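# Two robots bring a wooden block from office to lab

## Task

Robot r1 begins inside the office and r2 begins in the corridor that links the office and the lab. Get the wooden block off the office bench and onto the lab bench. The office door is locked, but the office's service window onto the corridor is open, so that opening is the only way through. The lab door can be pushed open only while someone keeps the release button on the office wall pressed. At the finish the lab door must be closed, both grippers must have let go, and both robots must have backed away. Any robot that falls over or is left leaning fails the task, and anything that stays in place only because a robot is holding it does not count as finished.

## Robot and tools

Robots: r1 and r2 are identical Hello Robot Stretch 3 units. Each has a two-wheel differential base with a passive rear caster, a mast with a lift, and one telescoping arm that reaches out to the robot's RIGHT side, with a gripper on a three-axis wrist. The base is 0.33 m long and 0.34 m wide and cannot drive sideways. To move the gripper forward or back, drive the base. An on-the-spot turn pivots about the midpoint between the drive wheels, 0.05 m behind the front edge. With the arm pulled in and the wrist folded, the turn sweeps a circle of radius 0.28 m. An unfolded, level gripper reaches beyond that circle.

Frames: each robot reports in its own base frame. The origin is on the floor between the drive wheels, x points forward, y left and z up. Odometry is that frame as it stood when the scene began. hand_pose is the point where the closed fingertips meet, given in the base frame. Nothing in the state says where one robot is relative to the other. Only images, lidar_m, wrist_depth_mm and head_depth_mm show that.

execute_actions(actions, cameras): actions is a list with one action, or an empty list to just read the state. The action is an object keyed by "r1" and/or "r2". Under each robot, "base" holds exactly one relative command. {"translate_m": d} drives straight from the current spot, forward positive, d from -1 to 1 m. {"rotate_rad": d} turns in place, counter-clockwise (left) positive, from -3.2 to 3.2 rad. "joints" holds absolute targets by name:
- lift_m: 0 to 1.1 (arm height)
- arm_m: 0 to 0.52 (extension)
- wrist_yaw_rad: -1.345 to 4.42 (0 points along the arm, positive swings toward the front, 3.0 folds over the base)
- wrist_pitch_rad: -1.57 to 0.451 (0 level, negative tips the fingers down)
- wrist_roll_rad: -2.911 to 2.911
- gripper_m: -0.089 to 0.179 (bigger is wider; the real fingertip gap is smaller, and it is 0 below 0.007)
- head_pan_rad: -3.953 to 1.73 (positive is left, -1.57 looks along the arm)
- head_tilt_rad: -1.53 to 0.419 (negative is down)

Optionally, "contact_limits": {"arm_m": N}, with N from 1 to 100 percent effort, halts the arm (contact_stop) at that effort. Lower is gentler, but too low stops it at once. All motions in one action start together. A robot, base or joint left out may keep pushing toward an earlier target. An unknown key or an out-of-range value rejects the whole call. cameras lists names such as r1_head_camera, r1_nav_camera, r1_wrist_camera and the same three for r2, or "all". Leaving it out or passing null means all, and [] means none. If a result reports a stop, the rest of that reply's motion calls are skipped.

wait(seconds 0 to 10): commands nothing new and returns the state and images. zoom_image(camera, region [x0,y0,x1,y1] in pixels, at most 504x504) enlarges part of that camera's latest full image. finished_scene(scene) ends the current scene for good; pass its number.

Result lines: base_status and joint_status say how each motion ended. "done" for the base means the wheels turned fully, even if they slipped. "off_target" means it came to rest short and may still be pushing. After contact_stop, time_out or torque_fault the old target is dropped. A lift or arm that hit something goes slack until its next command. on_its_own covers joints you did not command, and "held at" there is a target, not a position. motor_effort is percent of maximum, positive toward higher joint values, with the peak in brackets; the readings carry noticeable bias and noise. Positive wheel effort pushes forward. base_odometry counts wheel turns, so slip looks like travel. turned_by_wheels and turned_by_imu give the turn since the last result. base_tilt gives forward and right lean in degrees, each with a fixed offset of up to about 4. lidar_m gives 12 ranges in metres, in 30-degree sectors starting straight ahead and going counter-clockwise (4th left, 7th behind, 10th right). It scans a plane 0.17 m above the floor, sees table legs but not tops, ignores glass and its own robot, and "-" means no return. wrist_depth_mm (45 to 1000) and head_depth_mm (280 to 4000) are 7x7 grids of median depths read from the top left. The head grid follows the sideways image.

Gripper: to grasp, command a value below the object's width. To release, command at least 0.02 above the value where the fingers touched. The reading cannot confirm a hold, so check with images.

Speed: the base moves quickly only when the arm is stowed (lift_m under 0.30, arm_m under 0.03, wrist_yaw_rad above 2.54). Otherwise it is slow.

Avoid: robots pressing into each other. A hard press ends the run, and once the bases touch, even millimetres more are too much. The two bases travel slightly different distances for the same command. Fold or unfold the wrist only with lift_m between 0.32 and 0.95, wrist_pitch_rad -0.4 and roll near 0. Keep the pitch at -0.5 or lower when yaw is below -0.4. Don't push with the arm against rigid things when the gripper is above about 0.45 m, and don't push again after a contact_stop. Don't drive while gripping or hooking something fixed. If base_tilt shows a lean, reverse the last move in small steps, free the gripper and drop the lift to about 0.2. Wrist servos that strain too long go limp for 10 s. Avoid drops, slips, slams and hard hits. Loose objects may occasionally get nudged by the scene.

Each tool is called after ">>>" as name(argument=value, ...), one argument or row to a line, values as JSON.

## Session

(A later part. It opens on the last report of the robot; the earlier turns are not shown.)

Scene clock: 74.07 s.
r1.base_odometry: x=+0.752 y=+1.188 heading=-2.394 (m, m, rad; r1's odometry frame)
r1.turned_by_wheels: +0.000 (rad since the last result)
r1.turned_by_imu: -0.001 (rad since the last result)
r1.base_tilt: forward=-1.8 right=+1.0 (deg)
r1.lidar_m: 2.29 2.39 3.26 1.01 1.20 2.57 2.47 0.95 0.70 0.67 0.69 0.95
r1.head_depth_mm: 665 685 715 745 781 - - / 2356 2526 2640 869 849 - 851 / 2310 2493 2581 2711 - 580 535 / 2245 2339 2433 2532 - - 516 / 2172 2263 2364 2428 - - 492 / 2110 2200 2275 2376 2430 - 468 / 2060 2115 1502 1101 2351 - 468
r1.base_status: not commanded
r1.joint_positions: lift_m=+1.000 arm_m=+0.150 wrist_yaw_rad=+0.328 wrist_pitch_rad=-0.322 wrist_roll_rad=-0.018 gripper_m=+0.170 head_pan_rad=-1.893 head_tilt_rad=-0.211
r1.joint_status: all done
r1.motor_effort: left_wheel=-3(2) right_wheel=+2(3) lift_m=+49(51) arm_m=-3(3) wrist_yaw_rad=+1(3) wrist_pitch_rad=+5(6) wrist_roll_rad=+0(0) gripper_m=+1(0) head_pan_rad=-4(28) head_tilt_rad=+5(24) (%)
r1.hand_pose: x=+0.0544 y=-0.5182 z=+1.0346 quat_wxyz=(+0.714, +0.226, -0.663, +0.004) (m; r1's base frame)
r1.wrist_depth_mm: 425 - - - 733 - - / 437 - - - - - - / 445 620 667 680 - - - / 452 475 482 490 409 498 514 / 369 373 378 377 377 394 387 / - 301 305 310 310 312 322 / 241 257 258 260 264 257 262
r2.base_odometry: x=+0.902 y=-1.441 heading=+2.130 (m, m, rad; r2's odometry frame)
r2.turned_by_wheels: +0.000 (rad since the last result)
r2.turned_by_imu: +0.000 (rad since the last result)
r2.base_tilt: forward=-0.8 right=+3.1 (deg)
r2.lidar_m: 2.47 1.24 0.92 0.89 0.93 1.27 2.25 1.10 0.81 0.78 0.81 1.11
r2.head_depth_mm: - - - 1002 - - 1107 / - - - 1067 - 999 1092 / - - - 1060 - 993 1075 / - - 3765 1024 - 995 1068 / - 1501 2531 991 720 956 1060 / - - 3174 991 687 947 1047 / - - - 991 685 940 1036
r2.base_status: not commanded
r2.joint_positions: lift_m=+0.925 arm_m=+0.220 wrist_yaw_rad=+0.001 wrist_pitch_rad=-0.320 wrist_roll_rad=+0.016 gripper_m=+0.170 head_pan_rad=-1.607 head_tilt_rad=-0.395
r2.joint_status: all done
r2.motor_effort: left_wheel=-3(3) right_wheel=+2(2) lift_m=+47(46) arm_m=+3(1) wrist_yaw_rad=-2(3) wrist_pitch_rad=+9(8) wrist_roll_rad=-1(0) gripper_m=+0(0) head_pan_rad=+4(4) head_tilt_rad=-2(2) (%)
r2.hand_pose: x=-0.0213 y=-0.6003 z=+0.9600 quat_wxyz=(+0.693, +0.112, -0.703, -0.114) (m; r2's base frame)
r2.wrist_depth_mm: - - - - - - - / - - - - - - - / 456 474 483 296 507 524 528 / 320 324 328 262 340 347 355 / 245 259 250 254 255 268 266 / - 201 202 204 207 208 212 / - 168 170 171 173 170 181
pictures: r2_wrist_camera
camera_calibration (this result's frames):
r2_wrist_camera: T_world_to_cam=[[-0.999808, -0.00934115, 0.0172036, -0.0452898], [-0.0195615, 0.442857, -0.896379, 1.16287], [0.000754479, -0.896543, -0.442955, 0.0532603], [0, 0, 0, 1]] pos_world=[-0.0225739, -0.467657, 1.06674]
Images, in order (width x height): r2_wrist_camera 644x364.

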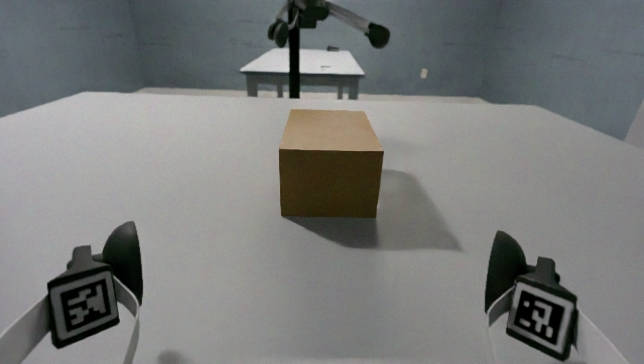

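>>> execute_actions(
  actions=[
    {"r1":{"base":{"translate_m":-0.15},"joints":{"gripper_m":0,"arm_m":0.05,"wrist_yaw_rad":0,"wrist_pitch_rad":0}},"r2":{"base":{"translate_m":-0.012},"joints":{"arm_m":0.37,"lift_m":0.92}}},
  ],
  cameras=["r2_wrist_camera"],
)

>>> execute_actions(
  actions=[
    {"r1":{"base":{"translate_m":-0.1}},"r2":{"joints":{"gripper_m":0.035}}},
  ],
  cameras=[],
)

>>> execute_actions(
  actions=[
    {"r1":{"base":{"translate_m":-0.05}},"r2":{"joints":{"lift_m":0.95}}},
  ],
  cameras=[],
)

>>> execute_actions(
  actions=[
    {"r1":{"base":{"translate_m":-0.3}},"r2":{"base":{"translate_m":0.3},"joints":{"arm_m":0.003,"head_pan_rad":-3.14,"head_tilt_rad":-0.6}}},
  ],
  cameras=["r2_wrist_camera"],
)

>>> execute_actions(
  actions=[
    {"r1":{"base":{"translate_m":-0.6}},"r2":{"base":{"translate_m":0.6},"joints":{"wrist_yaw_rad":2.65,"lift_m":0.29}}},
  ],
  cameras=["r2_wrist_camera","r1_head_camera"],
)

Scene clock: 76.93 s.
r1.base_odometry: x=+0.862 y=+1.290 heading=-2.394 (m, m, rad; r1's odometry frame)
r1.turned_by_wheels: +0.000 (rad since the last result)
r1.turned_by_imu: -0.001 (rad since the last result)
r1.base_tilt: forward=-1.8 right=+1.0 (deg)
r1.lidar_m: 2.45 2.55 1.05 1.01 1.02 2.41 2.32 0.95 0.70 0.67 0.69 0.95
r1.head_depth_mm: 647 677 709 746 778 - - / 621 651 685 718 748 - - / 656 678 703 729 752 - - / 2244 2370 2469 2571 2616 - - / 2182 2271 2359 2451 1745 - - / 2117 2195 2285 2389 2424 - - / 2034 2132 2232 2323 2338 634 476
r1.base_status: done
r1.joint_positions: lift_m=+1.000 arm_m=+0.050 wrist_yaw_rad=+0.003 wrist_pitch_rad=-0.025 wrist_roll_rad=-0.018 gripper_m=+0.000 head_pan_rad=-1.893 head_tilt_rad=-0.211
r1.joint_status: all done
r1.motor_effort: left_wheel=-1(8) right_wheel=+2(3) lift_m=+49(49) arm_m=-3(3) wrist_yaw_rad=-3(6) wrist_pitch_rad=+6(6) wrist_roll_rad=+0(0) gripper_m=-3(82) head_pan_rad=-4(4) head_tilt_rad=+4(4) (%)
r1.hand_pose: x=-0.0207 y=-0.4508 z=+1.1080 quat_wxyz=(+0.714, +0.010, -0.700, -0.008) (m; r1's base frame)
r1.wrist_depth_mm: - - - - - - 356 / - - - - - 479 359 / - - - - - 480 372 / - - - - - 480 381 / - 702 - - - 479 395 / 519 492 522 - 545 476 406 / 399 402 391 409 415 417 419
r2.base_odometry: x=+0.908 y=-1.451 heading=+2.130 (m, m, rad; r2's odometry frame)
r2.turned_by_wheels: +0.000 (rad since the last result)
r2.turned_by_imu: +0.000 (rad since the last result)
r2.base_tilt: forward=-0.8 right=+2.9 (deg)
r2.lidar_m: 2.48 1.25 0.92 0.89 0.93 1.27 2.25 1.10 0.81 0.78 0.81 1.12
r2.head_depth_mm: - - - 999 - - 1121 / - - - 1144 - 984 1087 / - - - - 662 973 1081 / - - 3800 - 633 963 1072 / - - 3777 1055 688 955 1059 / - 1487 2565 991 687 950 1048 / - - - 985 684 938 1038
r2.base_status: done
r2.joint_positions: lift_m=+0.920 arm_m=+0.370 wrist_yaw_rad=+0.001 wrist_pitch_rad=-0.320 wrist_roll_rad=+0.016 gripper_m=+0.170 head_pan_rad=-1.607 head_tilt_rad=-0.395
r2.joint_status: all done
r2.motor_effort: left_wheel=-3(9) right_wheel=+2(5) lift_m=+27(38) arm_m=+3(2) wrist_yaw_rad=-1(1) wrist_pitch_rad=+8(8) wrist_roll_rad=+0(0) gripper_m=+0(1) head_pan_rad=+4(3) head_tilt_rad=-2(2) (%)
r2.hand_pose: x=-0.0213 y=-0.7503 z=+0.9556 quat_wxyz=(+0.693, +0.112, -0.703, -0.114) (m; r2's base frame)
r2.wrist_depth_mm: - - - - - - - / - - - - - - - / 442 450 461 467 492 501 - / 308 310 295 188 329 337 342 / 237 249 149 143 237 258 257 / - 194 114 115 126 202 205 / - 163 120 120 126 164 174
pictures: r2_wrist_camera
camera_calibration (this result's frames):
r2_wrist_camera: T_world_to_cam=[[-0.999809, -0.00927373, 0.0172036, -0.0465813], [-0.0195316, 0.442855, -0.89638, 1.22539], [0.000694107, -0.896545, -0.442952, -0.0831533], [0, 0, 0, 1]] pos_world=[-0.0225809, -0.617652, 1.06238]
Images, in order (width x height): r2_wrist_camera 644x364.

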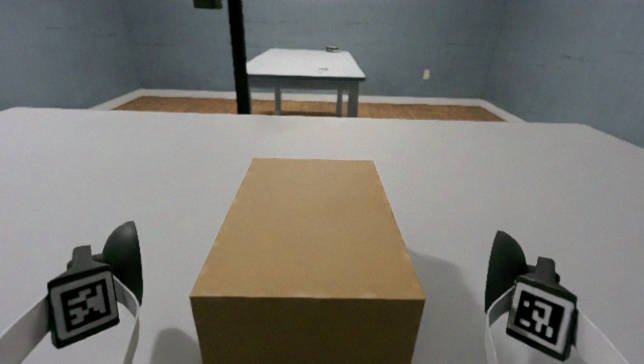

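Scene clock: 78.90 s.
r1.base_odometry: x=+0.935 y=+1.358 heading=-2.394 (m, m, rad; r1's odometry frame)
r1.turned_by_wheels: +0.000 (rad since the last result)
r1.turned_by_imu: -0.001 (rad since the last result)
r1.base_tilt: forward=-1.8 right=+1.0 (deg)
r1.lidar_m: 2.55 2.65 1.09 1.00 3.15 2.30 2.22 0.95 0.70 0.67 0.70 0.95
r1.head_depth_mm: 648 678 711 749 780 - - / 626 655 683 720 750 - - / 606 631 660 692 722 - - / 589 615 642 675 691 - - / 2199 2270 2375 2494 2504 - - / 2145 2201 2271 2381 2412 - - / 2052 2128 2224 2303 2338 638 477
r1.base_status: done
r1.joint_positions: lift_m=+1.000 arm_m=+0.050 wrist_yaw_rad=+0.003 wrist_pitch_rad=-0.025 wrist_roll_rad=-0.018 gripper_m=+0.000 head_pan_rad=-1.893 head_tilt_rad=-0.211
r1.joint_status: not commanded
r1.motor_effort: left_wheel=-2(8) right_wheel=+3(4) lift_m=+49(49) arm_m=-3(3) wrist_yaw_rad=-3(3) wrist_pitch_rad=+7(7) wrist_roll_rad=+0(0) gripper_m=-2(3) head_pan_rad=-4(4) head_tilt_rad=+4(5) (%)
r1.hand_pose: x=-0.0207 y=-0.4508 z=+1.1080 quat_wxyz=(+0.714, +0.010, -0.700, -0.008) (m; r1's base frame)
r1.wrist_depth_mm: - - - - - 357 354 / - - - - - 362 367 / - - - - - 367 378 / - 774 - - - 381 387 / - 657 - - 733 390 396 / 472 502 567 - 508 400 406 / 398 403 390 407 411 416 427
r2.base_odometry: x=+0.908 y=-1.451 heading=+2.130 (m, m, rad; r2's odometry frame)
r2.turned_by_wheels: +0.000 (rad since the last result)
r2.turned_by_imu: +0.000 (rad since the last result)
r2.base_tilt: forward=-0.9 right=+3.0 (deg)
r2.lidar_m: 2.48 1.25 0.93 0.89 0.92 1.27 2.24 1.10 0.81 0.78 0.81 1.11
r2.head_depth_mm: - - - 1002 - - 1114 / - - - 1146 - 986 1091 / - - - - 661 973 1074 / - - 3718 - 635 963 1069 / - - 3756 990 687 952 1060 / - - 2763 989 687 951 1047 / - 1486 - 987 685 940 1034
r2.base_status: not commanded
r2.joint_positions: lift_m=+0.920 arm_m=+0.370 wrist_yaw_rad=+0.001 wrist_pitch_rad=-0.320 wrist_roll_rad=+0.016 gripper_m=+0.036 head_pan_rad=-1.607 head_tilt_rad=-0.395
r2.joint_status: all done
r2.motor_effort: left_wheel=-3(3) right_wheel=+2(2) lift_m=+27(27) arm_m=+3(3) wrist_yaw_rad=-1(2) wrist_pitch_rad=+9(8) wrist_roll_rad=+0(0) gripper_m=-19(94) head_pan_rad=+3(4) head_tilt_rad=-2(1) (%)
r2.hand_pose: x=-0.0212 y=-0.7504 z=+0.9556 quat_wxyz=(+0.693, +0.112, -0.703, -0.113) (m; r2's base frame)
r2.wrist_depth_mm: - - - - - - - / - - - - - - - / 437 449 460 475 488 508 - / 307 313 283 188 331 338 342 / 236 240 148 143 159 253 256 / 193 198 124 127 129 203 205 / 162 158 139 140 151 169 170
pictures: none
No camera images: the call's "cameras" was empty. Leave "cameras" out to get every camera's image.

Scene clock: 81.53 s.
r1.base_odometry: x=+0.972 y=+1.392 heading=-2.394 (m, m, rad; r1's odometry frame)
r1.turned_by_wheels: +0.000 (rad since the last result)
r1.turned_by_imu: -0.001 (rad since the last result)
r1.base_tilt: forward=-1.8 right=+1.0 (deg)
r1.lidar_m: 2.59 2.70 1.11 0.99 3.08 2.25 2.17 0.95 0.70 0.67 0.69 0.95
r1.head_depth_mm: 646 676 710 746 781 - - / 625 653 685 719 747 - - / 605 631 662 695 717 - - / 584 609 636 663 691 - - / 630 677 733 2395 963 - - / 2103 2206 2296 2367 2406 - - / 2045 2134 2224 2320 2340 636 475
r1.base_status: done
r1.joint_positions: lift_m=+1.000 arm_m=+0.050 wrist_yaw_rad=+0.003 wrist_pitch_rad=-0.025 wrist_roll_rad=-0.018 gripper_m=+0.000 head_pan_rad=-1.893 head_tilt_rad=-0.211
r1.joint_status: not commanded
r1.motor_effort: left_wheel=-3(9) right_wheel=+2(2) lift_m=+49(49) arm_m=-3(3) wrist_yaw_rad=-2(3) wrist_pitch_rad=+6(7) wrist_roll_rad=+0(0) gripper_m=-3(1) head_pan_rad=-4(4) head_tilt_rad=+5(5) (%)
r1.hand_pose: x=-0.0207 y=-0.4508 z=+1.1080 quat_wxyz=(+0.714, +0.010, -0.700, -0.008) (m; r1's base frame)
r1.wrist_depth_mm: - - - - 419 351 357 / - - - - 416 364 368 / - - - - 410 375 373 / - - - - 411 383 382 / 605 690 - - 405 394 395 / 482 530 575 - 403 411 410 / 398 405 393 410 401 418 424
r2.base_odometry: x=+0.908 y=-1.451 heading=+2.130 (m, m, rad; r2's odometry frame)
r2.turned_by_wheels: +0.000 (rad since the last result)
r2.turned_by_imu: +0.000 (rad since the last result)
r2.base_tilt: forward=-0.8 right=+3.1 (deg)
r2.lidar_m: 2.48 1.25 0.92 0.89 0.92 1.27 2.24 1.10 0.81 0.78 0.81 1.11
r2.head_depth_mm: - - - 1069 - 1006 1107 / - - - - 661 978 1093 / - - - - 690 972 1079 / - - 3730 - 659 965 1068 / - - 3773 990 686 955 1061 / - - 3138 990 686 948 1048 / - 1498 - 985 685 938 1035
r2.base_status: not commanded
r2.joint_positions: lift_m=+0.950 arm_m=+0.370 wrist_yaw_rad=+0.001 wrist_pitch_rad=-0.333 wrist_roll_rad=+0.016 gripper_m=+0.036 head_pan_rad=-1.607 head_tilt_rad=-0.395
r2.joint_status: all done
r2.motor_effort: left_wheel=-2(2) right_wheel=+1(2) lift_m=+49(48) arm_m=+3(3) wrist_yaw_rad=-2(1) wrist_pitch_rad=+13(13) wrist_roll_rad=+0(0) gripper_m=-19(19) head_pan_rad=+4(4) head_tilt_rad=-1(1) (%)
r2.hand_pose: x=-0.0212 y=-0.7490 z=+0.9819 quat_wxyz=(+0.692, +0.117, -0.703, -0.118) (m; r2's base frame)
r2.wrist_depth_mm: - - - - - - - / - - - - - - - / 512 519 527 550 - - - / 357 363 369 376 383 386 395 / 278 281 167 152 279 294 301 / 226 236 124 128 130 238 241 / 191 192 131 133 139 199 202
pictures: none
No camera images: the call's "cameras" was empty. Leave "cameras" out to get every camera's image.

Scene clock: 85.50 s.
r1.base_odometry: x=+1.192 y=+1.596 heading=-2.394 (m, m, rad; r1's odometry frame)
r1.turned_by_wheels: +0.000 (rad since the last result)
r1.turned_by_imu: -0.001 (rad since the last result)
r1.base_tilt: forward=-1.8 right=+1.0 (deg)
r1.lidar_m: 2.52 2.99 1.28 1.00 2.66 1.95 1.87 0.95 0.70 0.67 0.69 0.95
r1.head_depth_mm: 644 679 710 750 785 - - / 626 656 685 719 748 - - / 606 633 662 694 720 - - / 588 611 637 669 692 - - / 570 593 618 646 673 - - / 554 575 599 625 647 - - / 539 559 581 606 629 657 692
r1.base_status: done
r1.joint_positions: lift_m=+1.000 arm_m=+0.050 wrist_yaw_rad=+0.003 wrist_pitch_rad=-0.025 wrist_roll_rad=-0.018 gripper_m=+0.000 head_pan_rad=-1.893 head_tilt_rad=-0.211
r1.joint_status: not commanded
r1.motor_effort: left_wheel=-2(9) right_wheel=+2(3) lift_m=+49(49) arm_m=-3(3) wrist_yaw_rad=-3(3) wrist_pitch_rad=+7(7) wrist_roll_rad=+0(0) gripper_m=-3(2) head_pan_rad=-3(3) head_tilt_rad=+4(5) (%)
r1.hand_pose: x=-0.0207 y=-0.4508 z=+1.1080 quat_wxyz=(+0.714, +0.010, -0.700, -0.008) (m; r1's base frame)
r1.wrist_depth_mm: - 344 346 350 350 356 355 / - 356 359 359 362 361 367 / - - 366 368 370 372 374 / - - 372 380 382 387 384 / - 646 389 386 391 395 400 / 522 472 395 - 404 407 408 / 400 402 409 412 416 421 422
r2.base_odometry: x=+0.749 y=-1.197 heading=+2.130 (m, m, rad; r2's odometry frame)
r2.turned_by_wheels: +0.000 (rad since the last result)
r2.turned_by_imu: -0.001 (rad since the last result)
r2.base_tilt: forward=-0.8 right=+2.9 (deg)
r2.lidar_m: 2.19 1.37 0.92 0.89 0.92 1.27 2.54 1.11 0.81 0.78 0.81 1.11
r2.head_depth_mm: 2229 2434 2624 - - - - / 2233 2458 2756 - - - - / 2226 2447 2736 - - - - / 2204 2441 2717 2393 - 1520 - / 2231 2424 2721 2295 1799 1538 - / 2236 2455 2720 2285 1796 1532 - / 2226 2413 2649 2281 1788 1529 -
r2.base_status: done
r2.joint_positions: lift_m=+0.950 arm_m=+0.003 wrist_yaw_rad=+0.000 wrist_pitch_rad=-0.345 wrist_roll_rad=+0.016 gripper_m=+0.036 head_pan_rad=-3.133 head_tilt_rad=-0.592
r2.joint_status: all done
r2.motor_effort: left_wheel=-3(5) right_wheel=+1(8) lift_m=+48(49) arm_m=-3(6) wrist_yaw_rad=+0(2) wrist_pitch_rad=+18(20) wrist_roll_rad=+0(0) gripper_m=-17(19) head_pan_rad=-3(37) head_tilt_rad=-3(14) (%)
r2.hand_pose: x=-0.0215 y=-0.3812 z=+0.9789 quat_wxyz=(+0.691, +0.121, -0.702, -0.123) (m; r2's base frame)
r2.wrist_depth_mm: 492 493 - - - - - / 527 530 684 - - - - / 570 568 512 527 545 553 565 / 624 599 362 365 378 381 386 / 678 671 371 176 370 687 679 / 752 729 128 130 133 752 741 / 834 845 127 129 133 840 830
pictures: r2_wrist_camera
camera_calibration (this result's frames):
r2_wrist_camera: T_world_to_cam=[[-0.999816, -0.00898186, 0.016979, -0.0434], [-0.0192083, 0.465768, -0.884698, 1.08009], [0.000037979, -0.884861, -0.465855, 0.284939], [0, 0, 0, 1]] pos_world=[-0.0226562, -0.251329, 1.08903]
Images, in order (width x height): r2_wrist_camera 644x364.

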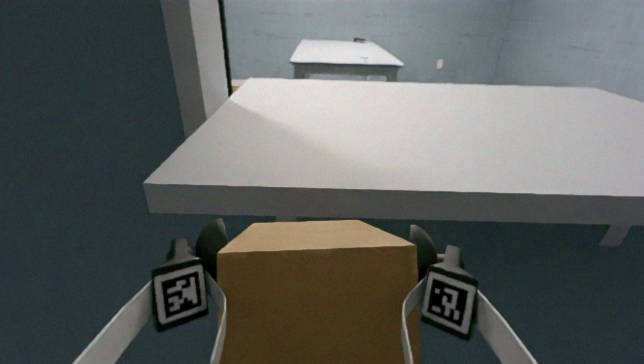

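Scene clock: 92.70 s.
r1.base_odometry: x=+1.632 y=+2.004 heading=-2.394 (m, m, rad; r1's odometry frame)
r1.turned_by_wheels: +0.000 (rad since the last result)
r1.turned_by_imu: -0.002 (rad since the last result)
r1.base_tilt: forward=-1.8 right=+1.0 (deg)
r1.lidar_m: 2.51 1.72 1.25 3.64 1.81 1.32 1.27 0.95 0.70 0.67 0.70 0.95
r1.head_depth_mm: 647 679 710 748 784 - - / 627 653 687 703 750 - - / 607 633 663 690 720 - - / 588 612 639 669 694 - - / 572 595 619 647 673 - - / 555 576 601 625 649 - - / 539 560 583 606 629 659 695
r1.base_status: done
r1.joint_positions: lift_m=+1.000 arm_m=+0.050 wrist_yaw_rad=+0.003 wrist_pitch_rad=-0.025 wrist_roll_rad=-0.018 gripper_m=+0.000 head_pan_rad=-1.893 head_tilt_rad=-0.211
r1.joint_status: not commanded
r1.motor_effort: left_wheel=-2(6) right_wheel=+2(3) lift_m=+49(49) arm_m=-3(3) wrist_yaw_rad=-3(3) wrist_pitch_rad=+7(6) wrist_roll_rad=+0(0) gripper_m=-3(2) head_pan_rad=-4(4) head_tilt_rad=+5(5) (%)
r1.hand_pose: x=-0.0207 y=-0.4508 z=+1.1080 quat_wxyz=(+0.714, +0.010, -0.700, -0.008) (m; r1's base frame)
r1.wrist_depth_mm: 345 350 351 349 356 354 358 / 354 357 356 361 363 362 368 / 361 365 369 366 370 373 376 / 372 374 378 380 382 384 349 / 383 382 388 387 389 388 393 / 395 396 395 - 405 410 406 / 400 407 413 411 416 423 421
r2.base_odometry: x=+0.431 y=-0.688 heading=+2.130 (m, m, rad; r2's odometry frame)
r2.turned_by_wheels: +0.000 (rad since the last result)
r2.turned_by_imu: -0.001 (rad since the last result)
r2.base_tilt: forward=-1.0 right=+3.0 (deg)
r2.lidar_m: 1.58 1.30 1.00 0.88 0.92 1.26 2.93 1.11 0.81 0.78 0.81 1.11
r2.head_depth_mm: 2606 2620 2604 2311 1814 1480 1259 / 2788 3045 3200 2306 1804 1484 1255 / 2762 3036 3195 2297 1803 1477 1255 / 2760 3038 3178 2307 1805 1474 1260 / 2747 3030 3152 2296 1795 1482 1250 / 2738 3069 3146 2300 1796 1467 1246 / 2633 2646 2609 2277 1793 1470 1249
r2.base_status: done
r2.joint_positions: lift_m=+0.290 arm_m=+0.003 wrist_yaw_rad=+2.649 wrist_pitch_rad=-0.345 wrist_roll_rad=+0.016 gripper_m=+0.036 head_pan_rad=-3.133 head_tilt_rad=-0.594
r2.joint_status: all done
r2.motor_effort: left_wheel=-1(12) right_wheel=+2(8) lift_m=+29(42) arm_m=-3(3) wrist_yaw_rad=+0(0) wrist_pitch_rad=+18(18) wrist_roll_rad=+0(0) gripper_m=-18(17) head_pan_rad=-3(3) head_tilt_rad=-1(4) (%)
r2.hand_pose: x=+0.0890 y=+0.0569 z=+0.3195 quat_wxyz=(+0.288, +0.710, -0.054, +0.640) (m; r2's base frame)
r2.wrist_depth_mm: 710 826 969 - - - - / 759 827 - - - - - / 799 877 - - - - - / 815 864 902 926 948 971 992 / 677 695 669 175 731 726 734 / 567 592 127 130 133 589 605 / 491 475 127 129 133 495 500
pictures: r1_head_camera (sideways: a quarter turn clockwise sets it upright), r2_wrist_camera
camera_calibration (this result's frames):
r1_head_camera: T_world_to_cam=[[0.0680851, 0.213516, -0.974564, 1.28567], [0.955394, -0.295327, 0.002043, -0.0058749], [-0.287379, -0.931232, -0.224099, 0.249082], [0, 0, 0, 1]] pos_world=[-0.0103412, -0.044293, 1.3088]
r2_wrist_camera: T_world_to_cam=[[0.885004, -0.465274, 0.0169823, -0.0595323], [-0.203509, -0.419389, -0.884702, 0.361577], [0.418751, 0.779508, -0.465849, 0.23345], [0, 0, 0, 1]] pos_world=[0.0285134, -0.0580333, 0.429651]
Images, in order (width x height): r1_head_camera 896x504, r2_wrist_camera 644x364.

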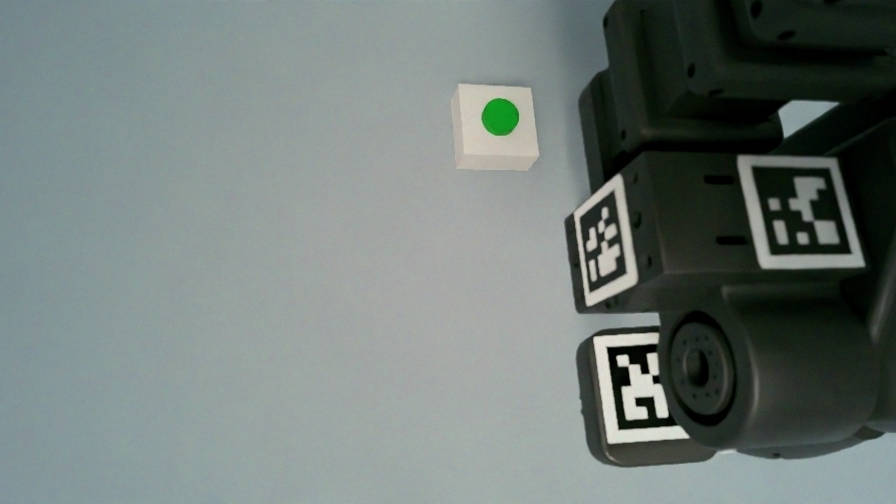

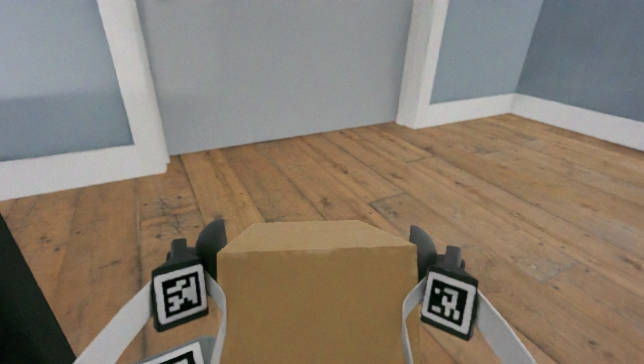

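>>> execute_actions(
  actions=[
    {"r1":{"base":{"translate_m":-0.31},"joints":{"arm_m":0.16,"lift_m":1.005}},"r2":{"base":{"translate_m":0.48}}},
  ],
  cameras=[],
)

>>> execute_actions(
  actions=[
    {"r2":{"base":{"rotate_rad":-1.565}}},
  ],
  cameras=["r1_wrist_camera","r2_nav_camera"],
)

Scene clock: 96.90 s.
r1.base_odometry: x=+1.860 y=+2.215 heading=-2.394 (m, m, rad; r1's odometry frame)
r1.turned_by_wheels: +0.000 (rad since the last result)
r1.turned_by_imu: -0.001 (rad since the last result)
r1.base_tilt: forward=-1.8 right=+0.9 (deg)
r1.lidar_m: 2.59 1.46 1.54 3.63 1.36 0.99 0.96 0.95 0.70 0.67 0.70 0.95
r1.head_depth_mm: 649 679 712 749 780 - - / 626 656 685 723 750 - 839 / 607 633 663 696 - 769 811 / 589 612 641 666 - - 779 / 572 594 618 644 - - 747 / 555 576 601 621 - - 725 / 540 560 582 603 630 662 696
r1.base_status: done
r1.joint_positions: lift_m=+1.005 arm_m=+0.160 wrist_yaw_rad=+0.003 wrist_pitch_rad=-0.024 wrist_roll_rad=-0.018 gripper_m=+0.000 head_pan_rad=-1.893 head_tilt_rad=-0.211
r1.joint_status: all done
r1.motor_effort: left_wheel=-3(8) right_wheel=+1(2) lift_m=+49(48) arm_m=+2(2) wrist_yaw_rad=-2(2) wrist_pitch_rad=+6(7) wrist_roll_rad=+0(0) gripper_m=-3(2) head_pan_rad=-5(4) head_tilt_rad=+4(4) (%)
r1.hand_pose: x=-0.0208 y=-0.5603 z=+1.1132 quat_wxyz=(+0.714, +0.010, -0.700, -0.008) (m; r1's base frame)
r1.wrist_depth_mm: 244 244 246 247 249 251 254 / 250 251 252 254 254 259 257 / 257 258 260 259 263 265 265 / 264 264 265 229 270 272 274 / 272 273 273 232 278 279 281 / 276 280 282 - 286 289 290 / 287 285 293 296 296 298 298
r2.base_odometry: x=+0.176 y=-0.281 heading=+2.129 (m, m, rad; r2's odometry frame)
r2.turned_by_wheels: +0.000 (rad since the last result)
r2.turned_by_imu: -0.001 (rad since the last result)
r2.base_tilt: forward=-0.9 right=+2.9 (deg)
r2.lidar_m: 1.10 1.14 1.00 0.97 1.01 1.27 2.99 1.11 0.81 0.78 0.81 1.11
r2.head_depth_mm: 2574 2597 2571 2301 1810 1487 1261 / 3248 3441 3191 2290 1809 1485 1255 / 3148 3514 3179 2297 1810 1482 1255 / 3166 3556 3173 2305 1797 1484 1254 / 3179 3500 3144 2298 1783 1483 1256 / 3215 3507 3161 2278 1792 1471 1250 / 2615 2678 2643 2259 1793 1468 1249
r2.base_status: done
r2.joint_positions: lift_m=+0.290 arm_m=+0.003 wrist_yaw_rad=+2.649 wrist_pitch_rad=-0.345 wrist_roll_rad=+0.016 gripper_m=+0.036 head_pan_rad=-3.133 head_tilt_rad=-0.594
r2.joint_status: not commanded
r2.motor_effort: left_wheel=-3(6) right_wheel=+2(10) lift_m=+29(29) arm_m=-3(3) wrist_yaw_rad=+0(1) wrist_pitch_rad=+17(18) wrist_roll_rad=+0(0) gripper_m=-18(18) head_pan_rad=-3(3) head_tilt_rad=-2(2) (%)
r2.hand_pose: x=+0.0889 y=+0.0570 z=+0.3195 quat_wxyz=(+0.288, +0.710, -0.054, +0.640) (m; r2's base frame)
r2.wrist_depth_mm: 773 854 986 - - - 874 / 798 900 - - - - 906 / 848 950 - - - - 923 / 875 890 916 933 960 969 933 / 692 697 661 176 740 720 735 / 563 590 128 130 132 599 598 / 492 480 127 130 132 494 497
pictures: none
No camera images: the call's "cameras" was empty. Leave "cameras" out to get every camera's image.

Scene clock: 99.10 s.
r1.base_odometry: x=+1.860 y=+2.215 heading=-2.394 (m, m, rad; r1's odometry frame)
r1.turned_by_wheels: +0.000 (rad since the last result)
r1.turned_by_imu: +0.000 (rad since the last result)
r1.base_tilt: forward=-1.8 right=+1.0 (deg)
r1.lidar_m: 2.59 1.46 1.54 3.64 1.36 0.99 0.96 0.95 0.70 0.67 0.70 0.95
r1.head_depth_mm: 648 677 710 748 781 - - / 626 656 687 723 750 - 838 / 608 633 663 693 - 766 811 / 588 613 640 666 - - 777 / 572 593 619 643 - - 749 / 555 576 600 620 - - 726 / 539 561 583 603 629 664 694
r1.base_status: not commanded
r1.joint_positions: lift_m=+1.005 arm_m=+0.160 wrist_yaw_rad=+0.003 wrist_pitch_rad=-0.024 wrist_roll_rad=-0.018 gripper_m=+0.000 head_pan_rad=-1.893 head_tilt_rad=-0.211
r1.joint_status: not commanded
r1.motor_effort: left_wheel=-2(2) right_wheel=+1(2) lift_m=+49(49) arm_m=+2(2) wrist_yaw_rad=-2(2) wrist_pitch_rad=+6(6) wrist_roll_rad=+0(0) gripper_m=-2(2) head_pan_rad=-4(4) head_tilt_rad=+4(4) (%)
r1.hand_pose: x=-0.0208 y=-0.5603 z=+1.1132 quat_wxyz=(+0.714, +0.010, -0.700, -0.008) (m; r1's base frame)
r1.wrist_depth_mm: 243 246 245 248 249 252 254 / 249 251 253 254 258 257 259 / 257 258 259 261 265 265 267 / 264 266 264 229 270 271 274 / 270 273 273 231 277 277 281 / 279 276 280 - 288 289 289 / 288 288 291 291 294 295 300
r2.base_odometry: x=+0.176 y=-0.281 heading=+0.565 (m, m, rad; r2's odometry frame)
r2.turned_by_wheels: -1.565 (rad since the last result)
r2.turned_by_imu: -1.571 (rad since the last result)
r2.base_tilt: forward=-0.7 right=+2.8 (deg)
r2.lidar_m: 0.78 0.81 1.12 1.10 1.14 1.00 0.97 0.98 1.27 2.93 1.10 0.81
r2.head_depth_mm: 821 904 1010 1141 1291 1410 1264 / 820 903 1011 1147 1314 1454 1256 / 818 902 1004 1138 1309 1439 1260 / 818 902 1005 1137 1307 1445 1254 / 814 900 1007 1138 1303 1436 1247 / 812 898 999 1133 1304 1440 1249 / 813 894 1001 1129 1295 1402 1244
r2.base_status: done
r2.joint_positions: lift_m=+0.290 arm_m=+0.003 wrist_yaw_rad=+2.649 wrist_pitch_rad=-0.345 wrist_roll_rad=+0.016 gripper_m=+0.036 head_pan_rad=-3.133 head_tilt_rad=-0.594
r2.joint_status: not commanded
r2.motor_effort: left_wheel=+1(12) right_wheel=-2(9) lift_m=+29(29) arm_m=-3(3) wrist_yaw_rad=+1(1) wrist_pitch_rad=+18(18) wrist_roll_rad=+0(0) gripper_m=-17(17) head_pan_rad=-2(2) head_tilt_rad=-3(3) (%)
r2.hand_pose: x=+0.0889 y=+0.0570 z=+0.3195 quat_wxyz=(+0.288, +0.710, -0.054, +0.640) (m; r2's base frame)
r2.wrist_depth_mm: 876 968 - - - 766 613 / 925 - - - - 796 638 / 972 - - - - 822 643 / 879 890 910 930 945 820 660 / 684 694 668 175 729 740 673 / 562 586 128 130 133 604 591 / 489 472 127 130 133 495 497
pictures: r1_wrist_camera, r2_nav_camera (sideways: a quarter turn counterclockwise sets it upright)
camera_calibration (this result's frames):
r1_wrist_camera: T_world_to_cam=[[-0.998433, 0.0201982, 0.0521889, -0.0717595], [-0.0484336, 0.155271, -0.986684, 1.22411], [-0.0280327, -0.987665, -0.15405, -0.219958], [0, 0, 0, 1]] pos_world=[-0.0185249, -0.405864, 1.17767]
r2_nav_camera: T_world_to_cam=[[-0.553775, 0.0115074, 0.832587, -1.0337], [-0.0305524, 0.99895, -0.0341279, 0.09264], [-0.832106, -0.0443367, -0.552842, 0.676614], [0, 0, 0, 1]] pos_world=[-0.00659403, -0.0506488, 1.23787]
Images, in order (width x height): r1_wrist_camera 644x364, r2_nav_camera 672x504.

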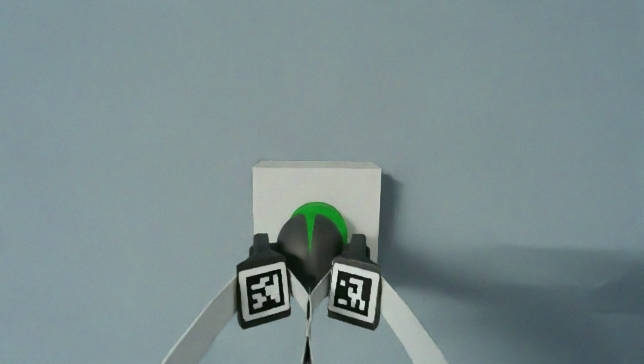

